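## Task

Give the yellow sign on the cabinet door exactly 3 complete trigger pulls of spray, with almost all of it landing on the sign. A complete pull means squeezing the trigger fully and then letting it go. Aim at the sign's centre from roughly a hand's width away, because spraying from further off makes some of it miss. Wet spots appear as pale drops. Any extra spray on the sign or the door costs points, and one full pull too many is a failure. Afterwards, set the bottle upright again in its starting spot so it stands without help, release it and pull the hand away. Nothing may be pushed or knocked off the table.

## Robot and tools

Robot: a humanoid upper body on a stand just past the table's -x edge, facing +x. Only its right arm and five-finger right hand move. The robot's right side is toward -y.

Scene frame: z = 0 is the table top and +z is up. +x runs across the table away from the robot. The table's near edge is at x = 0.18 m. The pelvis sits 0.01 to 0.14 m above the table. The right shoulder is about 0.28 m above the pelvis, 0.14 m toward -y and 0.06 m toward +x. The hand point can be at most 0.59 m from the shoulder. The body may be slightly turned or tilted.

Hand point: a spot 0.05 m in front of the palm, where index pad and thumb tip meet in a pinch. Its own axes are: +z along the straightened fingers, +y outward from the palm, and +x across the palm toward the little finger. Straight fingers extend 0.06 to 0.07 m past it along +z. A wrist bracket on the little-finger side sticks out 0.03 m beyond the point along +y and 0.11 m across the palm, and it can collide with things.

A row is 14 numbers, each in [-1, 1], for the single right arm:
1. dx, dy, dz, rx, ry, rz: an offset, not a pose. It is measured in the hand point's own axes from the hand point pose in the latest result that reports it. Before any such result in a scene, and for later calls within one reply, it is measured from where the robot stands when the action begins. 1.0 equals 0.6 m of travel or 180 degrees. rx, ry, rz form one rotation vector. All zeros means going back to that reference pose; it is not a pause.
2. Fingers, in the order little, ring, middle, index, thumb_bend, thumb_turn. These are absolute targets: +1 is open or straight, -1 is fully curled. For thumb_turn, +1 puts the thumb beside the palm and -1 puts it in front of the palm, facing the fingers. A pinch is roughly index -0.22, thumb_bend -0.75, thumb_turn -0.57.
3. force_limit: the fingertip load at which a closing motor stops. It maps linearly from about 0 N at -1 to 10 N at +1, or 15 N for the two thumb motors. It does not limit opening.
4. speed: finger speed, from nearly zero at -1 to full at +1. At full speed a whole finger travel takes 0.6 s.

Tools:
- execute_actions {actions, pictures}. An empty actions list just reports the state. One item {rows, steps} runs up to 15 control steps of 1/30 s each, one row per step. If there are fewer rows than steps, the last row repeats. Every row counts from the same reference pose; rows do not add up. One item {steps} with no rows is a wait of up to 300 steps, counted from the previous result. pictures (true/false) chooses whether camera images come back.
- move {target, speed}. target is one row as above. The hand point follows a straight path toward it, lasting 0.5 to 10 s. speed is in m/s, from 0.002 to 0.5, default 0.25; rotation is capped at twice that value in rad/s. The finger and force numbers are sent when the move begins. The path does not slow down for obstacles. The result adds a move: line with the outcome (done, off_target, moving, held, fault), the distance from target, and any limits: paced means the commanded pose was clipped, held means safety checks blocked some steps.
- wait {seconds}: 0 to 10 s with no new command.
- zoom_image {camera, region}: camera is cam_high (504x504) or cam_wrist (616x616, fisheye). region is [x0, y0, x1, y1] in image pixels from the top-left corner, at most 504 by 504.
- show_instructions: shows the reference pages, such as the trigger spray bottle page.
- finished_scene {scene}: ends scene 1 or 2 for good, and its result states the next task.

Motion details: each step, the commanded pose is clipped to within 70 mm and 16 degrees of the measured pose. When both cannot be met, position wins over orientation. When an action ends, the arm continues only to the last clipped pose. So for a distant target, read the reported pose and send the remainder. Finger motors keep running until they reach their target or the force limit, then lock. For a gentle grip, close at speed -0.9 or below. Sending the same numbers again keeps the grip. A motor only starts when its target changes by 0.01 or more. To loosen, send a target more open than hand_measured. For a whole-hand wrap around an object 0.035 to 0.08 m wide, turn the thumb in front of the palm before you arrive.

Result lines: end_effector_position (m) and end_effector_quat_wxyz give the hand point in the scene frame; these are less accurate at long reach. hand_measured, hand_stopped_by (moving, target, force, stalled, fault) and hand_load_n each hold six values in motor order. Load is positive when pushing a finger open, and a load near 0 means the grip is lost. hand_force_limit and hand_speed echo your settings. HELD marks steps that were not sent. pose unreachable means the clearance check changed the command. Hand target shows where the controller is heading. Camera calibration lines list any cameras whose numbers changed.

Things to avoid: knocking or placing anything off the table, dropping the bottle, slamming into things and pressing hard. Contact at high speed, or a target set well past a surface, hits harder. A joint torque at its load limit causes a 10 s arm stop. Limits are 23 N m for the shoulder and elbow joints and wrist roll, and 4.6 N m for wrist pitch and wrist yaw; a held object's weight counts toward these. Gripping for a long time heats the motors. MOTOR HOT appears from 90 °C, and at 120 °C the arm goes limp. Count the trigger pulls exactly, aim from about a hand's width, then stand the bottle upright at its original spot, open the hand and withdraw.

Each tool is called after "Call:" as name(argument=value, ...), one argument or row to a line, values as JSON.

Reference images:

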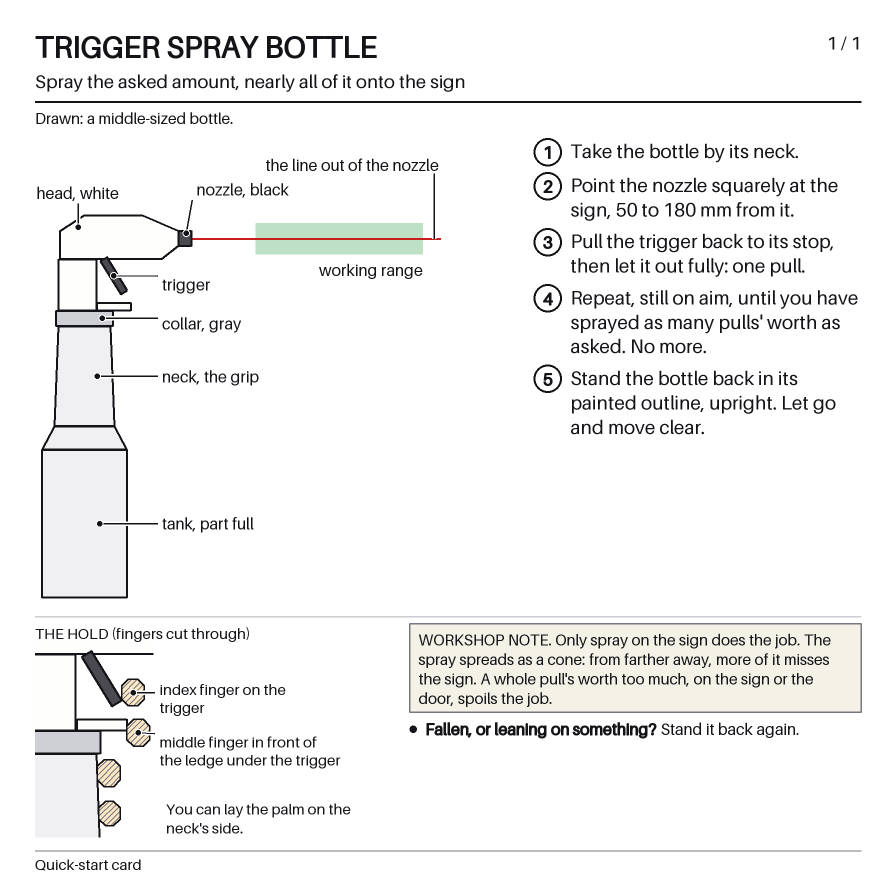

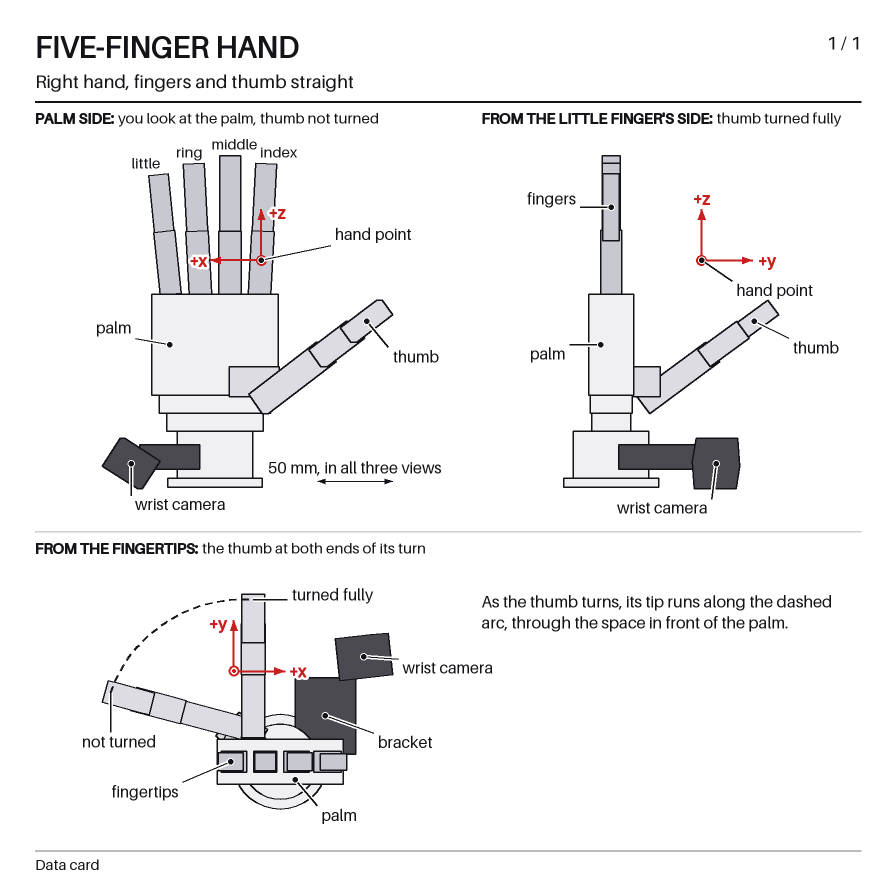

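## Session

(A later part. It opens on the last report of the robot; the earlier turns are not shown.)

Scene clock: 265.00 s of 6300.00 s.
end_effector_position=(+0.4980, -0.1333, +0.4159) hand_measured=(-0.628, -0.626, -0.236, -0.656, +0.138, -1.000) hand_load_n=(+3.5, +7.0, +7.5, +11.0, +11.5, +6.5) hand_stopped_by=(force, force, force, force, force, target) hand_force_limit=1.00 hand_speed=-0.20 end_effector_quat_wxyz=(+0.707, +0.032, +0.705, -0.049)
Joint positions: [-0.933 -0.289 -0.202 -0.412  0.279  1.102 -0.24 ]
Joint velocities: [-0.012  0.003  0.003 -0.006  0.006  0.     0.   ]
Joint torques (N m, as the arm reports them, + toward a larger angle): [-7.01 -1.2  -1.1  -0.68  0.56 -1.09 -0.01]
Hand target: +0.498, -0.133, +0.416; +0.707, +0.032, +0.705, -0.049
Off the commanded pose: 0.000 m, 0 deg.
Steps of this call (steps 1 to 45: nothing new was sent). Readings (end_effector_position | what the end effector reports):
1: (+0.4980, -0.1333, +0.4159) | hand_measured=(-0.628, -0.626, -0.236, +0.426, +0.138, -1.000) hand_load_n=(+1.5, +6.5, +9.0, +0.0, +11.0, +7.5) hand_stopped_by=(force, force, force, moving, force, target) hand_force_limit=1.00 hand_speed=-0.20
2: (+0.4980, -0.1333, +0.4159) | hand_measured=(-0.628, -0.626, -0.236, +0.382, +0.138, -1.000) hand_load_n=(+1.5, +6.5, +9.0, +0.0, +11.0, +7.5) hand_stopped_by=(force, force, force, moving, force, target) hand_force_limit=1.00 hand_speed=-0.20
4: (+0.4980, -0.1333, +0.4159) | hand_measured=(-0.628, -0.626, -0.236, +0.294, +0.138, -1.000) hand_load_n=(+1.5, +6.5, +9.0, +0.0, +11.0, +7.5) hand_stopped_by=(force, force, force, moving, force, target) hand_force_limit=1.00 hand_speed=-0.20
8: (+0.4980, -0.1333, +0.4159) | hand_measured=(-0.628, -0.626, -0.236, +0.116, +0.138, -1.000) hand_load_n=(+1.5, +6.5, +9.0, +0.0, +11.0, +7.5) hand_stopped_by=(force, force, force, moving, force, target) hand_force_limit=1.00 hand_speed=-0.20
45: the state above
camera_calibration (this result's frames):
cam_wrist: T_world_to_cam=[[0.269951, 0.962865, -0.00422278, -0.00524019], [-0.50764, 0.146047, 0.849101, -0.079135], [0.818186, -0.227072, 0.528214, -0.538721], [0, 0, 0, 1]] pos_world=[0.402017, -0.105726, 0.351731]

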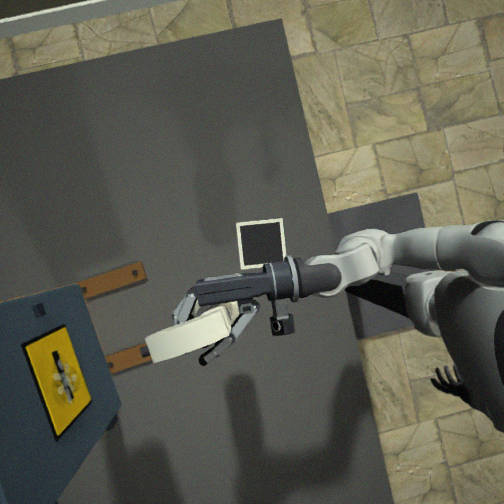

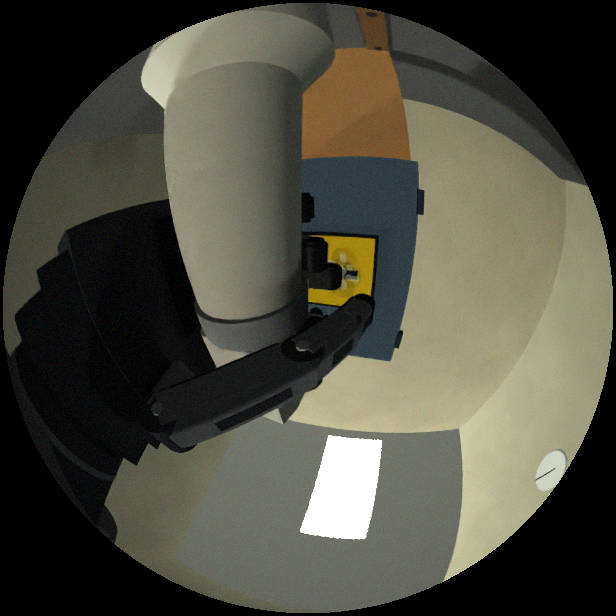

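Call:
execute_actions(
  actions=[
    {"rows": [[0, 0, 0, 0, 0, 0, -1, -1, -1, 0.5, -1, -1, 1.0, 0.2]], "steps": 15},
  ],
  pictures=false,
)

Call:
wait(
  seconds=0.8,
)

Call:
execute_actions(
  actions=[
    {"rows": [[0, 0, 0, 0, 0, 0, -1, -1, -1, -1, -1, -1, 1.0, -0.2]], "steps": 15},
  ],
  pictures=false,
)

Call:
wait(
  seconds=1.2,
)

Scene clock: 272.60 s of 6300.00 s.
end_effector_position=(+0.4981, -0.1333, +0.4158) hand_measured=(-0.628, -0.626, -0.236, +0.136, +0.138, -1.000) hand_load_n=(+2.0, +6.5, +8.5, +0.0, +11.0, +7.0) hand_stopped_by=(force, force, force, moving, force, target) hand_force_limit=1.00 hand_speed=0.20 end_effector_quat_wxyz=(+0.707, +0.032, +0.705, -0.049)
Joint positions: [-0.933 -0.289 -0.202 -0.412  0.279  1.102 -0.24 ]
Joint velocities: [-0.003 -0.011 -0.006  0.005  0.003  0.     0.   ]
Joint torques (N m, as the arm reports them, + toward a larger angle): [-7.05 -1.16 -1.13 -0.78  0.55 -1.11  0.01]
Hand target: +0.498, -0.133, +0.416; +0.707, +0.032, +0.705, -0.049
Off the commanded pose: 0.000 m, 0 deg.
Steps of this call (steps 1 to 90: nothing new was sent; then 4.10 s passed at rest; steps 91 to 105: all 15 steps of this action). Readings (end_effector_position | what the end effector reports):
91: (+0.4980, -0.1333, +0.4159) | hand_measured=(-0.628, -0.626, -0.236, -0.656, +0.138, -1.000) hand_load_n=(+3.5, +7.0, +7.5, +11.0, +11.5, +6.5) hand_stopped_by=(force, force, force, moving, force, target) hand_force_limit=1.00 hand_speed=0.20
92: (+0.4980, -0.1333, +0.4159) | hand_measured=(-0.628, -0.626, -0.236, -0.656, +0.138, -1.000) hand_load_n=(+3.5, +7.0, +7.5, +11.0, +11.5, +6.5) hand_stopped_by=(force, force, force, moving, force, target) hand_force_limit=1.00 hand_speed=0.20
94: (+0.4981, -0.1333, +0.4158) | hand_measured=(-0.628, -0.626, -0.236, -0.598, +0.138, -1.000) hand_load_n=(+2.5, +6.5, +8.0, +2.5, +11.0, +7.5) hand_stopped_by=(force, force, force, moving, force, target) hand_force_limit=1.00 hand_speed=0.20
98: (+0.4981, -0.1333, +0.4158) | hand_measured=(-0.628, -0.626, -0.236, -0.332, +0.138, -1.000) hand_load_n=(+2.0, +6.5, +8.5, +0.5, +11.0, +7.0) hand_stopped_by=(force, force, force, moving, force, target) hand_force_limit=1.00 hand_speed=0.20
105: the state above

Scene clock: 273.40 s of 6300.00 s.
end_effector_position=(+0.4981, -0.1333, +0.4158) hand_measured=(-0.628, -0.626, -0.236, +0.500, +0.138, -1.000) hand_load_n=(+2.0, +6.5, +8.5, +0.0, +11.0, +7.0) hand_stopped_by=(force, force, force, target, force, target) hand_force_limit=1.00 hand_speed=0.20 end_effector_quat_wxyz=(+0.707, +0.032, +0.705, -0.049)
Joint positions: [-0.933 -0.289 -0.202 -0.412  0.279  1.102 -0.24 ]
Joint velocities: [ 0.    -0.006 -0.011  0.006 -0.005  0.     0.   ]
Joint torques (N m, as the arm reports them, + toward a larger angle): [-7.06 -1.14 -1.03 -0.77  0.52 -1.12  0.02]
Hand target: +0.498, -0.133, +0.416; +0.707, +0.032, +0.705, -0.049
Off the commanded pose: 0.000 m, 0 deg.
Steps of this call (steps 1 to 24: nothing new was sent). Readings (end_effector_position | what the end effector reports):
1: (+0.4981, -0.1333, +0.4158) | hand_measured=(-0.628, -0.626, -0.236, +0.202, +0.138, -1.000) hand_load_n=(+2.0, +6.5, +8.5, +0.0, +11.0, +7.0) hand_stopped_by=(force, force, force, moving, force, target) hand_force_limit=1.00 hand_speed=0.20
2: (+0.4981, -0.1333, +0.4158) | hand_measured=(-0.628, -0.626, -0.236, +0.268, +0.138, -1.000) hand_load_n=(+2.0, +6.5, +8.5, +0.0, +11.0, +7.0) hand_stopped_by=(force, force, force, moving, force, target) hand_force_limit=1.00 hand_speed=0.20
4: (+0.4981, -0.1333, +0.4158) | hand_measured=(-0.628, -0.626, -0.236, +0.402, +0.138, -1.000) hand_load_n=(+2.0, +6.5, +8.5, +0.0, +11.0, +7.0) hand_stopped_by=(force, force, force, moving, force, target) hand_force_limit=1.00 hand_speed=0.20
8: (+0.4981, -0.1333, +0.4158) | hand_measured=(-0.628, -0.626, -0.236, +0.500, +0.138, -1.000) hand_load_n=(+2.0, +6.5, +8.5, +0.0, +11.0, +7.0) hand_stopped_by=(force, force, force, moving, force, target) hand_force_limit=1.00 hand_speed=0.20
24: the state above
camera_calibration (this result's frames):
cam_wrist: T_world_to_cam=[[0.269954, 0.962864, -0.00426813, -0.00522344], [-0.507541, 0.146061, 0.849157, -0.0791794], [0.818246, -0.227067, 0.528123, -0.5387], [0, 0, 0, 1]] pos_world=[0.402013, -0.105726, 0.351714]

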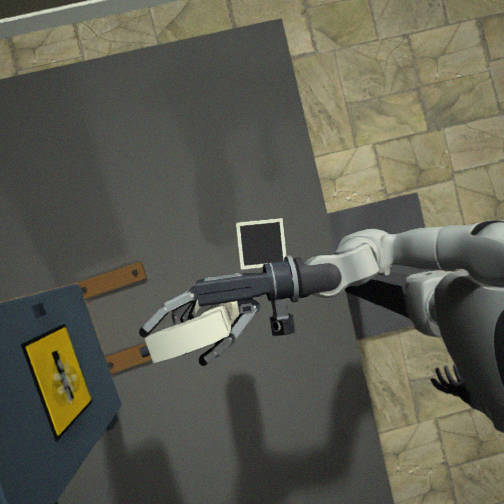

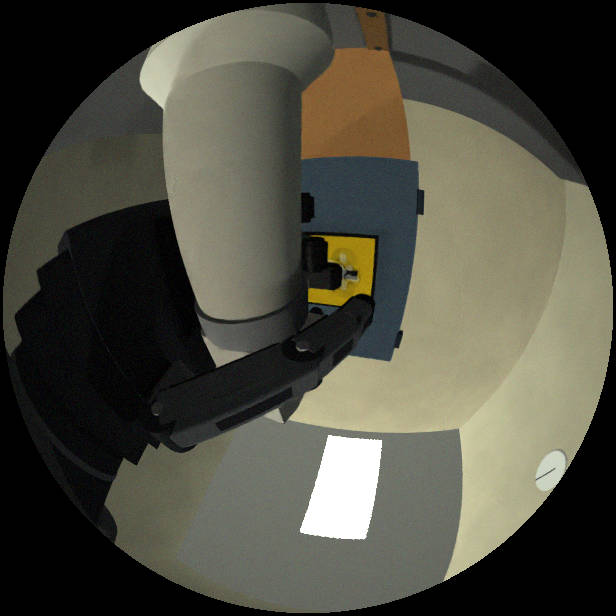

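Scene clock: 273.90 s of 6300.00 s.
end_effector_position=(+0.4981, -0.1333, +0.4158) hand_measured=(-0.628, -0.626, -0.236, -0.030, +0.138, -1.000) hand_load_n=(+2.0, +6.5, +8.5, +0.0, +11.0, +7.0) hand_stopped_by=(force, force, force, moving, force, target) hand_force_limit=1.00 hand_speed=-0.20 end_effector_quat_wxyz=(+0.707, +0.032, +0.705, -0.049)
Joint positions: [-0.933 -0.289 -0.202 -0.412  0.279  1.102 -0.24 ]
Joint velocities: [-0.002  0.006 -0.014 -0.005  0.002  0.     0.   ]
Joint torques (N m, as the arm reports them, + toward a larger angle): [-7.04 -1.22 -1.11 -0.73  0.54 -1.09 -0.01]
Hand target: +0.498, -0.133, +0.416; +0.707, +0.032, +0.705, -0.049
Off the commanded pose: 0.000 m, 0 deg.
Steps of this call (steps 1 to 15: all 15 steps of this action). Readings (end_effector_position | what the end effector reports):
1: (+0.4981, -0.1333, +0.4158) | hand_measured=(-0.628, -0.626, -0.236, +0.500, +0.138, -1.000) hand_load_n=(+2.0, +6.5, +8.5, +0.0, +11.0, +7.0) hand_stopped_by=(force, force, force, moving, force, target) hand_force_limit=1.00 hand_speed=-0.20
2: (+0.4981, -0.1333, +0.4158) | hand_measured=(-0.628, -0.626, -0.236, +0.500, +0.138, -1.000) hand_load_n=(+2.0, +6.5, +8.5, +0.0, +11.0, +7.0) hand_stopped_by=(force, force, force, moving, force, target) hand_force_limit=1.00 hand_speed=-0.20
4: (+0.4981, -0.1333, +0.4158) | hand_measured=(-0.628, -0.626, -0.236, +0.460, +0.138, -1.000) hand_load_n=(+2.0, +6.5, +8.5, +0.0, +11.0, +7.0) hand_stopped_by=(force, force, force, moving, force, target) hand_force_limit=1.00 hand_speed=-0.20
8: (+0.4981, -0.1333, +0.4158) | hand_measured=(-0.628, -0.626, -0.236, +0.282, +0.138, -1.000) hand_load_n=(+2.0, +6.5, +8.5, +0.0, +11.0, +7.0) hand_stopped_by=(force, force, force, moving, force, target) hand_force_limit=1.00 hand_speed=-0.20
15: the state above

Scene clock: 275.10 s of 6300.00 s.
end_effector_position=(+0.4981, -0.1333, +0.4158) hand_measured=(-0.628, -0.626, -0.236, -0.658, +0.138, -1.000) hand_load_n=(+3.0, +6.5, +7.5, +11.0, +11.0, +7.0) hand_stopped_by=(force, force, force, force, force, target) hand_force_limit=1.00 hand_speed=-0.20 end_effector_quat_wxyz=(+0.707, +0.032, +0.705, -0.049)
Joint positions: [-0.933 -0.289 -0.202 -0.412  0.279  1.102 -0.24 ]
Joint velocities: [-0.003 -0.002 -0.017  0.011  0.005  0.     0.   ]
Joint torques (N m, as the arm reports them, + toward a larger angle): [-7.04 -1.28 -1.19 -0.75  0.51 -1.09  0.02]
Hand target: +0.498, -0.133, +0.416; +0.707, +0.032, +0.705, -0.049
Off the commanded pose: 0.000 m, 0 deg.
Steps of this call (steps 1 to 36: nothing new was sent). Readings (end_effector_position | what the end effector reports):
1: (+0.4981, -0.1333, +0.4158) | hand_measured=(-0.628, -0.626, -0.236, -0.074, +0.138, -1.000) hand_load_n=(+2.0, +6.5, +8.5, +0.0, +11.0, +7.0) hand_stopped_by=(force, force, force, moving, force, target) hand_force_limit=1.00 hand_speed=-0.20
2: (+0.4981, -0.1333, +0.4158) | hand_measured=(-0.628, -0.626, -0.236, -0.116, +0.138, -1.000) hand_load_n=(+2.0, +6.5, +8.5, +0.0, +11.0, +7.0) hand_stopped_by=(force, force, force, moving, force, target) hand_force_limit=1.00 hand_speed=-0.20
4: (+0.4981, -0.1333, +0.4158) | hand_measured=(-0.628, -0.626, -0.236, -0.206, +0.138, -1.000) hand_load_n=(+2.0, +6.5, +8.5, +0.0, +11.0, +7.0) hand_stopped_by=(force, force, force, moving, force, target) hand_force_limit=1.00 hand_speed=-0.20
8: (+0.4981, -0.1333, +0.4158) | hand_measured=(-0.628, -0.626, -0.236, -0.384, +0.138, -1.000) hand_load_n=(+2.0, +6.5, +8.0, +1.5, +11.5, +7.0) hand_stopped_by=(force, force, force, moving, force, target) hand_force_limit=1.00 hand_speed=-0.20
36: the state above
camera_calibration (this result's frames):
cam_wrist: T_world_to_cam=[[0.269953, 0.962864, -0.00426005, -0.00522635], [-0.507558, 0.146058, 0.849147, -0.0791718], [0.818236, -0.227068, 0.528139, -0.538704], [0, 0, 0, 1]] pos_world=[0.402013, -0.105726, 0.351717]

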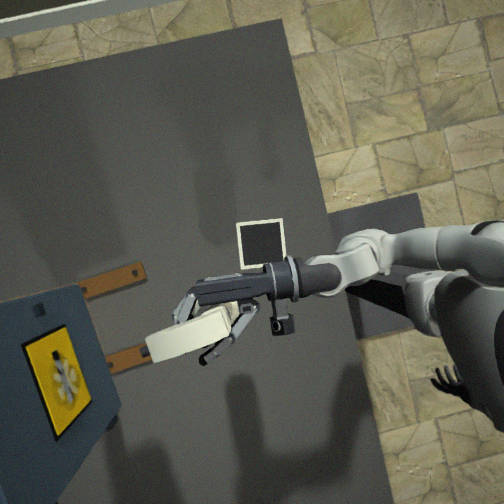

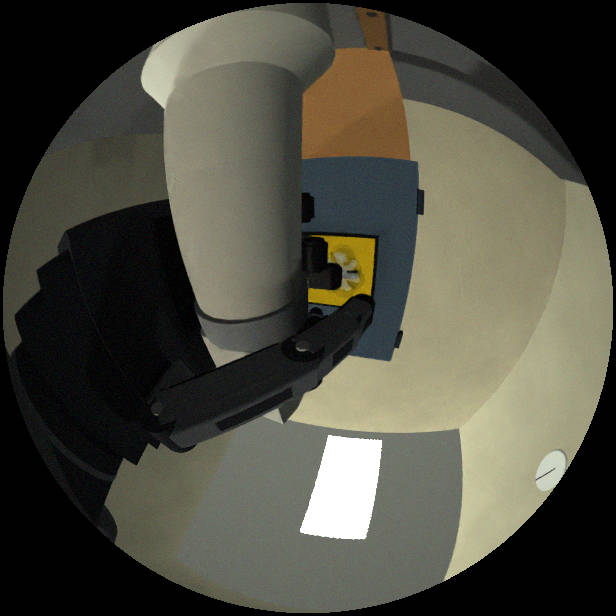

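The load jump from 2.5 N to 11 N points to a hard stop, so those were full pulls. Now the third.

Call:
execute_actions(
  actions=[
    {"rows": [[0, 0, 0, 0, 0, 0, -1, -1, -1, 0.5, -1, -1, 1.0, 0.2]], "steps": 15},
  ],
  pictures=false,
)

Call:
execute_actions(
  actions=[
    {"steps": 24},
  ],
  pictures=false,
)

Call:
execute_actions(
  actions=[
    {"rows": [[0, 0, 0, 0, 0, 0, -1, -1, -1, -1, -1, -1, 1.0, -0.2]], "steps": 15},
  ],
  pictures=false,
)

Call:
execute_actions(
  actions=[
    {"steps": 36},
  ],
  pictures=false,
)

Call:
execute_actions(
  actions=[
    {"rows": [[0, 0, 0, 0, 0, 0, -1, -1, -1, 1, -1, -1, 1.0, 0.2]], "steps": 15},
  ],
  pictures=false,
)

Call:
wait(
  seconds=0.8,
)

Scene clock: 284.97 s of 6300.00 s.
end_effector_position=(+0.4981, -0.1333, +0.4158) hand_measured=(-0.628, -0.626, -0.236, +0.134, +0.138, -1.000) hand_load_n=(+2.0, +6.5, +8.5, +0.0, +11.0, +7.0) hand_stopped_by=(force, force, force, moving, force, target) hand_force_limit=1.00 hand_speed=0.20 end_effector_quat_wxyz=(+0.707, +0.032, +0.705, -0.049)
Joint positions: [-0.933 -0.289 -0.202 -0.412  0.279  1.102 -0.24 ]
Joint velocities: [-0.002  0.002  0.008  0.    -0.012  0.     0.   ]
Joint torques (N m, as the arm reports them, + toward a larger angle): [-7.06 -1.16 -1.23 -0.71  0.51 -1.1   0.  ]
Hand target: +0.498, -0.133, +0.416; +0.707, +0.032, +0.705, -0.049
Off the commanded pose: 0.000 m, 0 deg.
Steps of this call (steps 1 to 90: nothing new was sent; then 6.37 s passed at rest; steps 91 to 105: all 15 steps of this action). Readings (end_effector_position | what the end effector reports):
91: (+0.4981, -0.1333, +0.4158) | hand_measured=(-0.628, -0.626, -0.236, -0.658, +0.138, -1.000) hand_load_n=(+3.0, +6.5, +7.5, +11.0, +11.0, +7.0) hand_stopped_by=(force, force, force, moving, force, target) hand_force_limit=1.00 hand_speed=0.20
92: (+0.4981, -0.1333, +0.4158) | hand_measured=(-0.628, -0.626, -0.236, -0.658, +0.138, -1.000) hand_load_n=(+3.0, +6.5, +7.5, +11.0, +11.0, +7.0) hand_stopped_by=(force, force, force, moving, force, target) hand_force_limit=1.00 hand_speed=0.20
94: (+0.4981, -0.1333, +0.4158) | hand_measured=(-0.628, -0.626, -0.236, -0.600, +0.138, -1.000) hand_load_n=(+2.0, +6.5, +8.0, +2.5, +11.0, +7.5) hand_stopped_by=(force, force, force, moving, force, target) hand_force_limit=1.00 hand_speed=0.20
98: (+0.4981, -0.1333, +0.4158) | hand_measured=(-0.628, -0.626, -0.236, -0.332, +0.138, -1.000) hand_load_n=(+2.0, +6.5, +8.0, +0.5, +11.0, +7.0) hand_stopped_by=(force, force, force, moving, force, target) hand_force_limit=1.00 hand_speed=0.20
105: the state above

Scene clock: 285.77 s of 6300.00 s.
end_effector_position=(+0.4981, -0.1333, +0.4158) hand_measured=(-0.628, -0.626, -0.236, +0.500, +0.138, -1.000) hand_load_n=(+2.0, +6.5, +8.5, +0.0, +11.0, +7.0) hand_stopped_by=(force, force, force, target, force, target) hand_force_limit=1.00 hand_speed=0.20 end_effector_quat_wxyz=(+0.707, +0.032, +0.705, -0.049)
Joint positions: [-0.933 -0.289 -0.202 -0.412  0.279  1.102 -0.24 ]
Joint velocities: [ 0.    -0.008 -0.005 -0.009 -0.002  0.     0.   ]
Joint torques (N m, as the arm reports them, + toward a larger angle): [-7.02 -1.22 -1.1  -0.68  0.52 -1.11  0.  ]
Hand target: +0.498, -0.133, +0.416; +0.707, +0.032, +0.705, -0.049
Off the commanded pose: 0.000 m, 0 deg.
Steps of this call (steps 1 to 24: nothing new was sent). Readings (end_effector_position | what the end effector reports):
1: (+0.4981, -0.1333, +0.4158) | hand_measured=(-0.628, -0.626, -0.236, +0.200, +0.138, -1.000) hand_load_n=(+2.0, +6.5, +8.5, +0.0, +11.0, +7.0) hand_stopped_by=(force, force, force, moving, force, target) hand_force_limit=1.00 hand_speed=0.20
2: (+0.4981, -0.1333, +0.4158) | hand_measured=(-0.628, -0.626, -0.236, +0.266, +0.138, -1.000) hand_load_n=(+2.0, +6.5, +8.5, +0.0, +11.0, +7.0) hand_stopped_by=(force, force, force, moving, force, target) hand_force_limit=1.00 hand_speed=0.20
4: (+0.4981, -0.1333, +0.4158) | hand_measured=(-0.628, -0.626, -0.236, +0.400, +0.138, -1.000) hand_load_n=(+2.0, +6.5, +8.5, +0.0, +11.0, +7.0) hand_stopped_by=(force, force, force, moving, force, target) hand_force_limit=1.00 hand_speed=0.20
8: (+0.4981, -0.1333, +0.4158) | hand_measured=(-0.628, -0.626, -0.236, +0.500, +0.138, -1.000) hand_load_n=(+2.0, +6.5, +8.5, +0.0, +11.0, +7.0) hand_stopped_by=(force, force, force, moving, force, target) hand_force_limit=1.00 hand_speed=0.20
24: the state above

Scene clock: 286.27 s of 6300.00 s.
end_effector_position=(+0.4981, -0.1333, +0.4158) hand_measured=(-0.628, -0.626, -0.236, -0.028, +0.138, -1.000) hand_load_n=(+2.0, +6.5, +8.5, +0.0, +11.0, +7.0) hand_stopped_by=(force, force, force, moving, force, target) hand_force_limit=1.00 hand_speed=-0.20 end_effector_quat_wxyz=(+0.707, +0.032, +0.705, -0.049)
Joint positions: [-0.933 -0.289 -0.202 -0.412  0.279  1.102 -0.24 ]
Joint velocities: [-0.014 -0.006 -0.014 -0.014  0.005  0.     0.   ]
Joint torques (N m, as the arm reports them, + toward a larger angle): [-6.96 -1.23 -1.17 -0.68  0.59 -1.09  0.02]
Hand target: +0.498, -0.133, +0.416; +0.707, +0.032, +0.705, -0.049
Off the commanded pose: 0.000 m, 0 deg.
Steps of this call (steps 1 to 15: all 15 steps of this action). Readings (end_effector_position | what the end effector reports):
1: (+0.4981, -0.1333, +0.4158) | hand_measured=(-0.628, -0.626, -0.236, +0.500, +0.138, -1.000) hand_load_n=(+2.0, +6.5, +8.5, +0.0, +11.0, +7.0) hand_stopped_by=(force, force, force, moving, force, target) hand_force_limit=1.00 hand_speed=-0.20
2: (+0.4981, -0.1333, +0.4158) | hand_measured=(-0.628, -0.626, -0.236, +0.500, +0.138, -1.000) hand_load_n=(+2.0, +6.5, +8.5, +0.0, +11.0, +7.0) hand_stopped_by=(force, force, force, moving, force, target) hand_force_limit=1.00 hand_speed=-0.20
4: (+0.4981, -0.1333, +0.4158) | hand_measured=(-0.628, -0.626, -0.236, +0.460, +0.138, -1.000) hand_load_n=(+2.0, +6.5, +8.5, +0.0, +11.0, +7.0) hand_stopped_by=(force, force, force, moving, force, target) hand_force_limit=1.00 hand_speed=-0.20
8: (+0.4981, -0.1333, +0.4158) | hand_measured=(-0.628, -0.626, -0.236, +0.282, +0.138, -1.000) hand_load_n=(+2.0, +6.5, +8.5, +0.0, +11.0, +7.0) hand_stopped_by=(force, force, force, moving, force, target) hand_force_limit=1.00 hand_speed=-0.20
15: the state above

Scene clock: 287.47 s of 6300.00 s.
end_effector_position=(+0.4981, -0.1333, +0.4158) hand_measured=(-0.628, -0.626, -0.236, -0.658, +0.138, -1.000) hand_load_n=(+3.0, +6.5, +7.5, +11.5, +11.0, +6.5) hand_stopped_by=(force, force, force, force, force, target) hand_force_limit=1.00 hand_speed=-0.20 end_effector_quat_wxyz=(+0.707, +0.032, +0.705, -0.049)
Joint positions: [-0.933 -0.289 -0.202 -0.412  0.279  1.102 -0.24 ]
Joint velocities: [ 0.    -0.003  0.009 -0.009  0.012  0.     0.   ]
Joint torques (N m, as the arm reports them, + toward a larger angle): [-7.13 -1.25 -1.15 -0.69  0.57 -1.11 -0.01]
Hand target: +0.498, -0.133, +0.416; +0.707, +0.032, +0.705, -0.049
Off the commanded pose: 0.000 m, 0 deg.
Steps of this call (steps 1 to 36: nothing new was sent). Readings (end_effector_position | what the end effector reports):
1: (+0.4981, -0.1333, +0.4158) | hand_measured=(-0.628, -0.626, -0.236, -0.072, +0.138, -1.000) hand_load_n=(+2.0, +6.5, +8.5, +0.0, +11.0, +7.0) hand_stopped_by=(force, force, force, moving, force, target) hand_force_limit=1.00 hand_speed=-0.20
2: (+0.4981, -0.1333, +0.4158) | hand_measured=(-0.628, -0.626, -0.236, -0.118, +0.138, -1.000) hand_load_n=(+2.0, +6.5, +8.5, +0.0, +11.0, +7.0) hand_stopped_by=(force, force, force, moving, force, target) hand_force_limit=1.00 hand_speed=-0.20
4: (+0.4981, -0.1333, +0.4158) | hand_measured=(-0.628, -0.626, -0.236, -0.206, +0.138, -1.000) hand_load_n=(+2.0, +6.5, +8.5, +0.0, +11.0, +7.0) hand_stopped_by=(force, force, force, moving, force, target) hand_force_limit=1.00 hand_speed=-0.20
8: (+0.4981, -0.1333, +0.4158) | hand_measured=(-0.628, -0.626, -0.236, -0.384, +0.138, -1.000) hand_load_n=(+2.0, +6.5, +8.0, +1.5, +11.0, +7.0) hand_stopped_by=(force, force, force, moving, force, target) hand_force_limit=1.00 hand_speed=-0.20
36: the state above

Scene clock: 287.97 s of 6300.00 s.
end_effector_position=(+0.4981, -0.1333, +0.4158) hand_measured=(-0.628, -0.626, -0.236, +0.132, +0.138, -1.000) hand_load_n=(+2.0, +6.5, +8.0, +0.0, +11.0, +7.0) hand_stopped_by=(force, force, force, moving, force, target) hand_force_limit=1.00 hand_speed=0.20 end_effector_quat_wxyz=(+0.706, +0.032, +0.705, -0.049)
Joint positions: [-0.933 -0.289 -0.202 -0.412  0.279  1.102 -0.24 ]
Joint velocities: [0.008 0.    0.    0.006 0.005 0.    0.   ]
Joint torques (N m, as the arm reports them, + toward a larger angle): [-6.98 -1.31 -1.1  -0.72  0.53 -1.1   0.01]
Hand target: +0.498, -0.133, +0.416; +0.707, +0.032, +0.705, -0.049
Off the commanded pose: 0.000 m, 0 deg.
Steps of this call (steps 1 to 15: all 15 steps of this action). Readings (end_effector_position | what the end effector reports):
1: (+0.4981, -0.1333, +0.4158) | hand_measured=(-0.628, -0.626, -0.236, -0.658, +0.138, -1.000) hand_load_n=(+3.0, +6.5, +7.5, +11.5, +11.0, +6.5) hand_stopped_by=(force, force, force, moving, force, target) hand_force_limit=1.00 hand_speed=0.20
2: (+0.4981, -0.1333, +0.4158) | hand_measured=(-0.628, -0.626, -0.236, -0.658, +0.138, -1.000) hand_load_n=(+3.0, +6.5, +7.5, +11.5, +11.0, +6.5) hand_stopped_by=(force, force, force, moving, force, target) hand_force_limit=1.00 hand_speed=0.20
4: (+0.4981, -0.1333, +0.4158) | hand_measured=(-0.628, -0.626, -0.236, -0.602, +0.138, -1.000) hand_load_n=(+2.0, +6.5, +8.0, +3.0, +11.0, +7.5) hand_stopped_by=(force, force, force, moving, force, target) hand_force_limit=1.00 hand_speed=0.20
8: (+0.4981, -0.1333, +0.4158) | hand_measured=(-0.628, -0.626, -0.236, -0.334, +0.138, -1.000) hand_load_n=(+2.0, +6.5, +8.0, +0.5, +11.0, +7.0) hand_stopped_by=(force, force, force, moving, force, target) hand_force_limit=1.00 hand_speed=0.20
15: the state above

Scene clock: 288.77 s of 6300.00 s.
end_effector_position=(+0.4981, -0.1333, +0.4158) hand_measured=(-0.628, -0.626, -0.236, +1.000, +0.138, -1.000) hand_load_n=(+2.0, +6.5, +8.0, +0.0, +11.0, +7.0) hand_stopped_by=(force, force, force, target, force, target) hand_force_limit=1.00 hand_speed=0.20 end_effector_quat_wxyz=(+0.706, +0.032, +0.705, -0.049)
Joint positions: [-0.933 -0.289 -0.202 -0.412  0.279  1.102 -0.24 ]
Joint velocities: [ 0.002 -0.008  0.005  0.     0.002  0.     0.   ]
Joint torques (N m, as the arm reports them, + toward a larger angle): [-7.08 -1.32 -1.2  -0.73  0.57 -1.1  -0.01]
Hand target: +0.498, -0.133, +0.416; +0.707, +0.032, +0.705, -0.049
Off the commanded pose: 0.000 m, 0 deg.
Steps of this call (steps 1 to 24: nothing new was sent). Readings (end_effector_position | what the end effector reports):
1: (+0.4981, -0.1333, +0.4158) | hand_measured=(-0.628, -0.626, -0.236, +0.200, +0.138, -1.000) hand_load_n=(+2.0, +6.5, +8.0, +0.0, +11.0, +7.0) hand_stopped_by=(force, force, force, moving, force, target) hand_force_limit=1.00 hand_speed=0.20
2: (+0.4981, -0.1333, +0.4158) | hand_measured=(-0.628, -0.626, -0.236, +0.266, +0.138, -1.000) hand_load_n=(+2.0, +6.5, +8.0, +0.0, +11.0, +7.0) hand_stopped_by=(force, force, force, moving, force, target) hand_force_limit=1.00 hand_speed=0.20
4: (+0.4981, -0.1333, +0.4158) | hand_measured=(-0.628, -0.626, -0.236, +0.400, +0.138, -1.000) hand_load_n=(+2.0, +6.5, +8.0, +0.0, +11.0, +7.0) hand_stopped_by=(force, force, force, moving, force, target) hand_force_limit=1.00 hand_speed=0.20
8: (+0.4981, -0.1333, +0.4158) | hand_measured=(-0.628, -0.626, -0.236, +0.666, +0.138, -1.000) hand_load_n=(+2.0, +6.5, +8.0, +0.5, +11.0, +7.0) hand_stopped_by=(force, force, force, moving, force, target) hand_force_limit=1.00 hand_speed=0.20
24: the state above
camera_calibration (this result's frames):
cam_wrist: T_world_to_cam=[[0.269956, 0.962863, -0.00432446, -0.00520252], [-0.507419, 0.146078, 0.849227, -0.0792347], [0.818321, -0.22706, 0.52801, -0.538675], [0, 0, 0, 1]] pos_world=[0.402008, -0.105728, 0.351691]

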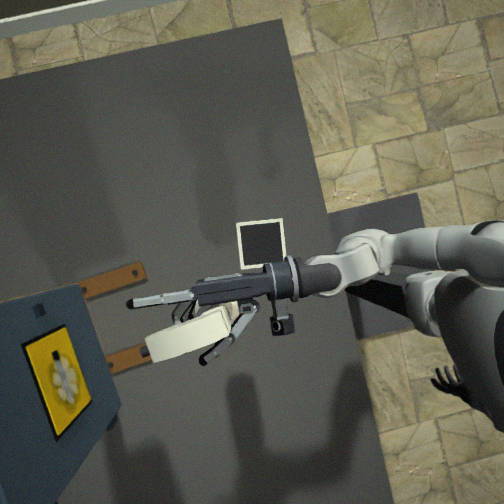

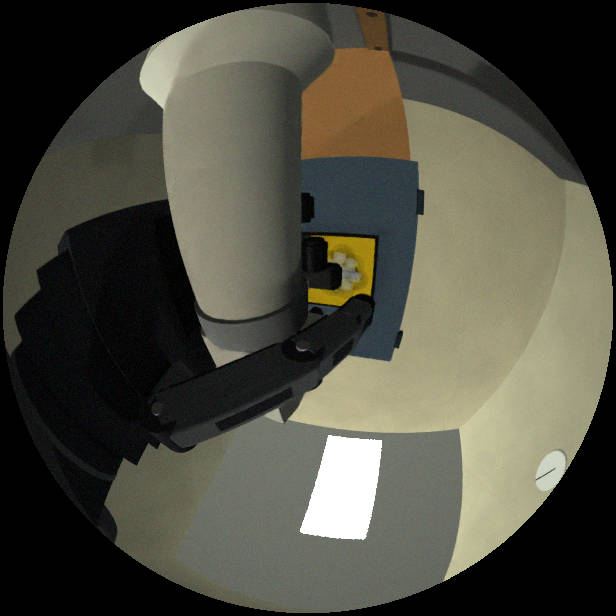

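Call:
move(
  target=[0.2585, -0.1325, -0.1888, 0, 0, 0.0077, -1, -1, -1, 1, -1, -1, 1.0, 0.2],
  speed=0.15,
)

Scene clock: 302.80 s of 6300.00 s.
end_effector_position=(+0.3805, -0.1879, +0.2558) hand_measured=(-0.628, -0.626, -0.236, +1.000, +0.138, -1.000) hand_load_n=(+2.0, +6.5, +8.0, +0.0, +11.0, +7.0) hand_stopped_by=(force, force, force, target, force, target) hand_force_limit=1.00 hand_speed=0.20 end_effector_quat_wxyz=(+0.703, +0.035, +0.710, -0.018)
Joint positions: [ 0.034 -0.169 -0.288 -0.386  0.264  0.167  0.158]
Joint velocities: [-0.002  0.     0.002  0.     0.009  0.     0.   ]
Joint torques (N m, as the arm reports them, + toward a larger angle): [-2.52 -0.98 -1.37 -1.37  0.79 -1.13  0.12]
Hand target: +0.381, -0.187, +0.256; +0.704, +0.035, +0.710, -0.017
Off the commanded pose: 0.017 m, 3 deg.
After step 90, 9.13 s passed at rest.
move: off_target
camera_calibration (this result's frames):
cam_wrist: T_world_to_cam=[[0.232893, 0.97162, 0.0414258, 0.0823959], [-0.504326, 0.0842438, 0.859394, -0.0104438], [0.831514, -0.221039, 0.509633, -0.369591], [0, 0, 0, 1]] pos_world=[0.282863, -0.160872, 0.193918]

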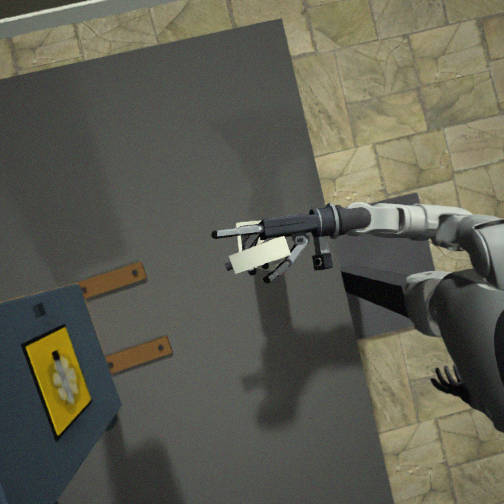

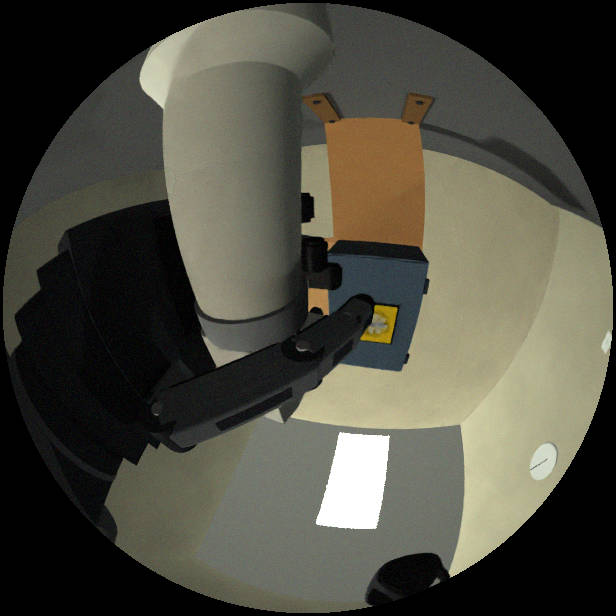

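Call:
move(
  target=[0.0094, -0.0273, -0.0045, 0.022, 0, -0.0078, -1, -1, -1, 1, -1, -1, 1.0, 0.2],
  speed=0.05,
)

Call:
zoom_image(
  camera="cam_high",
  region=[190, 180, 350, 340],
)

Scene clock: 314.20 s of 6300.00 s.
end_effector_position=(+0.3770, -0.2023, +0.2508) hand_measured=(-0.628, -0.626, -0.236, +1.000, +0.138, -1.000) hand_load_n=(+2.0, +6.5, +8.0, +0.0, +11.0, +7.0) hand_stopped_by=(force, force, force, target, force, target) hand_force_limit=1.00 hand_speed=0.20 end_effector_quat_wxyz=(+0.702, +0.050, +0.709, -0.047)
Joint positions: [ 0.059 -0.16  -0.298 -0.372  0.245  0.126  0.121]
Joint velocities: [-0.002  0.017 -0.003 -0.009  0.006 -0.004 -0.004]
Joint torques (N m, as the arm reports them, + toward a larger angle): [-2.06 -0.91 -1.45 -1.47  0.6  -1.18 -0.09]
Hand target: +0.377, -0.204, +0.250; +0.701, +0.051, +0.709, -0.050
Off the commanded pose: 0.002 m, 0 deg.
After step 90, 7.40 s passed at rest.
move: done
camera_calibration (this result's frames):
cam_wrist: T_world_to_cam=[[0.2937, 0.95566, 0.0213263, 0.0763608], [-0.496466, 0.133437, 0.857739, 0.000699179], [0.816861, -0.262506, 0.513643, -0.371164], [0, 0, 0, 1]] pos_world=[0.281109, -0.170501, 0.188418]

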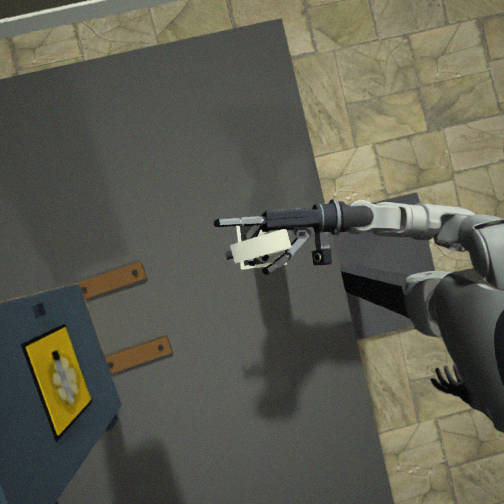

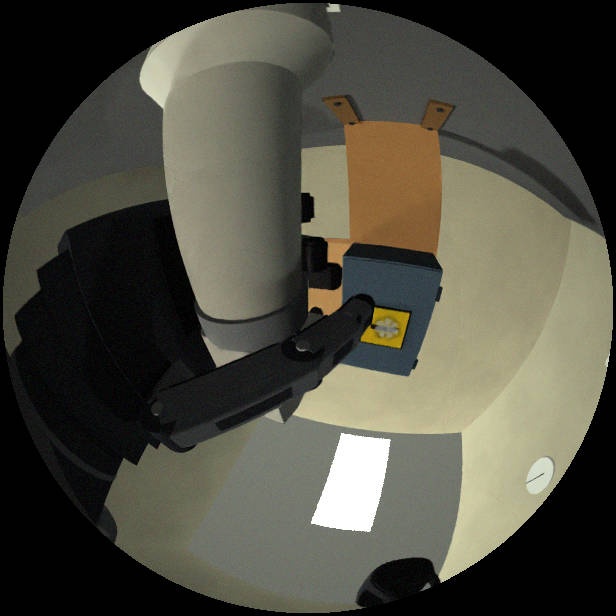

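Region (190, 180, 350, 340) of cam_high's 504x504 image, scaled by 3.150, with more detail than that image has.

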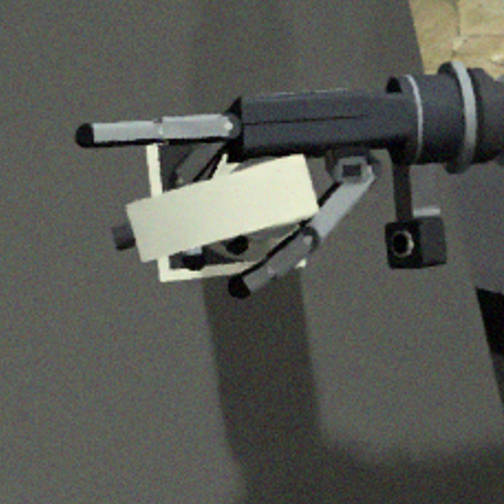

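Call:
move(
  target=[0.029, 0, 0, 0, 0, 0, -1, -1, -1, 1, -1, -1, 1.0, 0.2],
  speed=0.03,
)

Scene clock: 327.57 s of 6300.00 s.
end_effector_position=(+0.3768, -0.2033, +0.2338) hand_measured=(-0.628, -0.626, -0.236, +1.000, +0.138, -1.000) hand_load_n=(+2.0, +6.5, +8.0, +0.0, +11.0, +7.0) hand_stopped_by=(force, force, force, target, force, target) hand_force_limit=1.00 hand_speed=0.20 end_effector_quat_wxyz=(+0.702, +0.052, +0.709, -0.047)
Joint positions: [ 0.056 -0.149 -0.282 -0.254  0.23   0.009  0.135]
Joint velocities: [-0.009  0.002  0.008  0.006  0.     0.     0.   ]
Joint torques (N m, as the arm reports them, + toward a larger angle): [-2.47 -0.96 -1.16 -1.42  0.64 -1.15  0.05]
Hand target: +0.377, -0.202, +0.234; +0.702, +0.050, +0.709, -0.047
Off the commanded pose: 0.001 m, 0 deg.
After step 90, 9.53 s passed at rest.
move: done
camera_calibration (this result's frames):
cam_wrist: T_world_to_cam=[[0.295923, 0.95493, 0.02321, 0.0762177], [-0.495971, 0.132839, 0.858118, 0.0149441], [0.816359, -0.265448, 0.512928, -0.362763], [0, 0, 0, 1]] pos_world=[0.281003, -0.171063, 0.171479]

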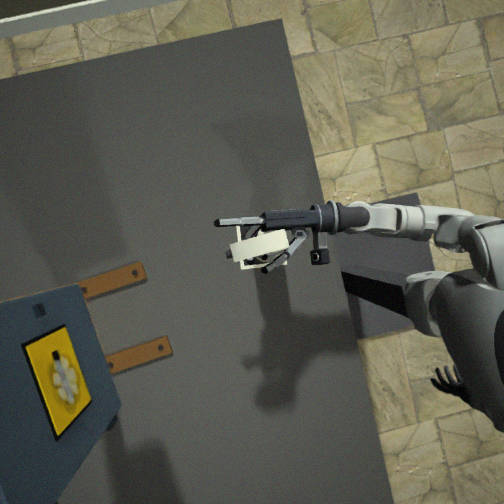

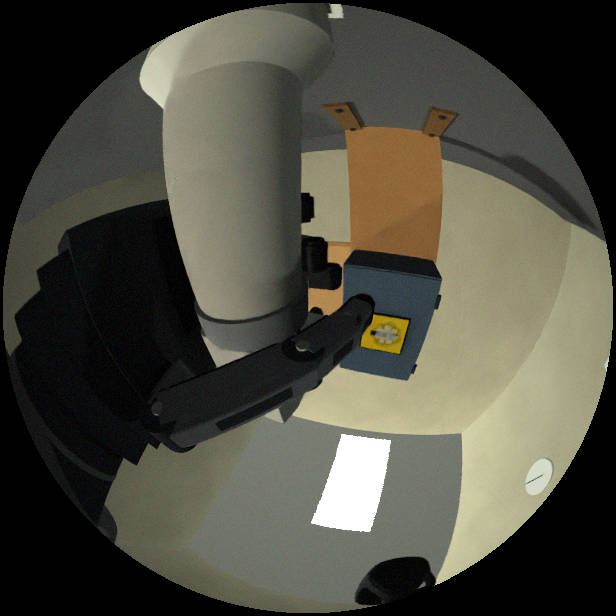

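Call:
move(
  target=[0.004, 0, 0, 0, 0, 0, -1, -1, -1, 1, -1, -1, 1.0, 0.2],
  speed=0.02,
)

Call:
move(
  target=[0, 0, 0, 0, 0, 0, 1, 1, 1, 1, 1, -1, 0.3, -0.3],
  speed=0.02,
)

Scene clock: 332.03 s of 6300.00 s.
end_effector_position=(+0.3765, -0.2038, +0.2338) hand_measured=(-0.628, -0.626, -0.236, +1.000, +0.138, -1.000) hand_load_n=(+1.5, +6.0, +8.5, +0.0, +11.0, +8.0) hand_stopped_by=(force, force, force, target, force, target) hand_force_limit=1.00 hand_speed=0.20 end_effector_quat_wxyz=(+0.704, +0.052, +0.706, -0.048)
Joint positions: [ 0.055 -0.149 -0.282 -0.243  0.23  -0.009  0.135]
Joint velocities: [ 0.    -0.011 -0.003 -0.008 -0.015  0.     0.   ]
Joint torques (N m, as the arm reports them, + toward a larger angle): [-1.58 -0.93 -1.04 -0.66  0.59 -0.71  0.04]
Hand target: +0.377, -0.203, +0.231; +0.702, +0.052, +0.709, -0.047
Off the commanded pose: 0.003 m, 0 deg.
After step 90, 0.77 s passed at rest.
move: done
camera_calibration (this result's frames):
cam_wrist: T_world_to_cam=[[0.297101, 0.954554, 0.0236073, 0.0761938], [-0.501333, 0.134901, 0.854674, 0.0180658], [0.812648, -0.265759, 0.518629, -0.362703], [0, 0, 0, 1]] pos_world=[0.28117, -0.17156, 0.170869]

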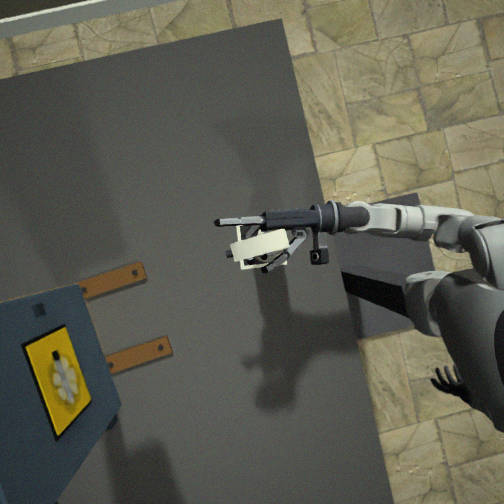

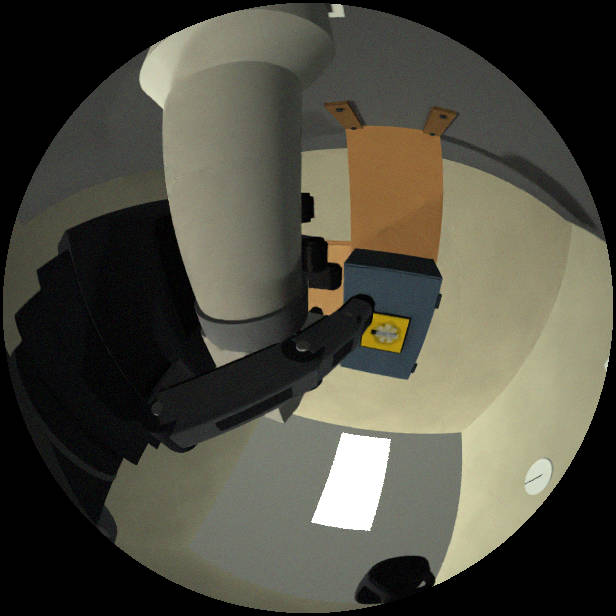

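Scene clock: 333.70 s of 6300.00 s.
end_effector_position=(+0.3765, -0.2037, +0.2345) hand_measured=(+1.000, +1.000, +1.000, +1.000, +1.000, -1.000) hand_load_n=(+0.0, +0.0, +0.0, +0.0, +0.0, +0.0) hand_stopped_by=(target, target, target, target, target, target) hand_force_limit=0.30 hand_speed=-0.30 end_effector_quat_wxyz=(+0.705, +0.052, +0.706, -0.048)
Joint positions: [ 0.055 -0.149 -0.282 -0.244  0.23  -0.01   0.135]
Joint velocities: [ 0.005  0.002 -0.002  0.006  0.     0.     0.   ]
Joint torques (N m, as the arm reports them, + toward a larger angle): [-1.63 -0.87 -1.21 -0.91  0.68 -0.72 -0.01]
Hand target: +0.377, -0.204, +0.234; +0.704, +0.052, +0.706, -0.048
Off the commanded pose: 0.001 m, 0 deg.
move: done
camera_calibration (this result's frames):
cam_wrist: T_world_to_cam=[[0.296811, 0.954643, 0.0236523, 0.0762201], [-0.503266, 0.135327, 0.853469, 0.0185575], [0.811558, -0.265223, 0.520606, -0.362937], [0, 0, 0, 1]] pos_world=[0.281261, -0.171534, 0.171306]

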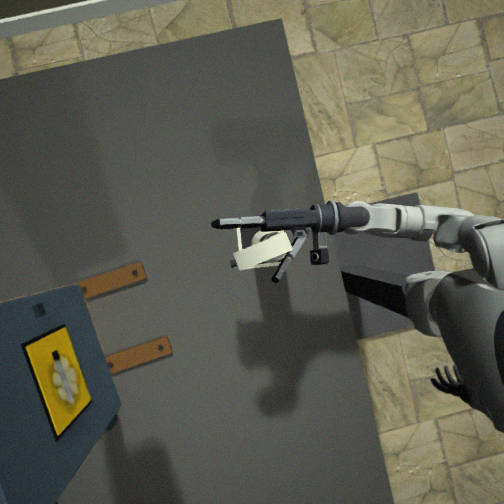

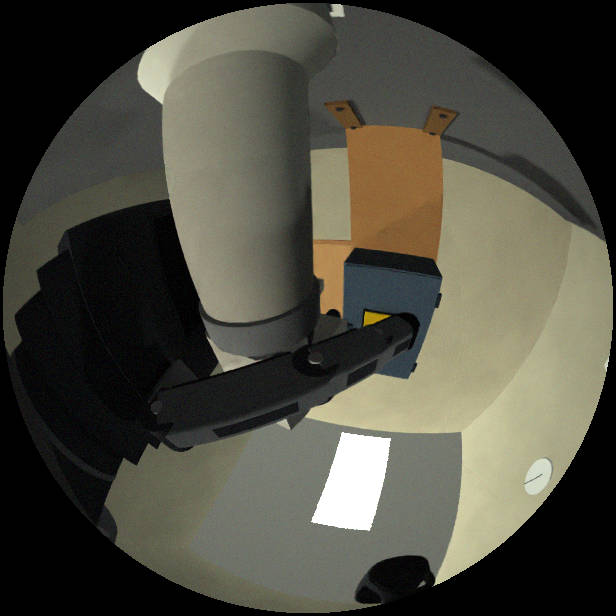

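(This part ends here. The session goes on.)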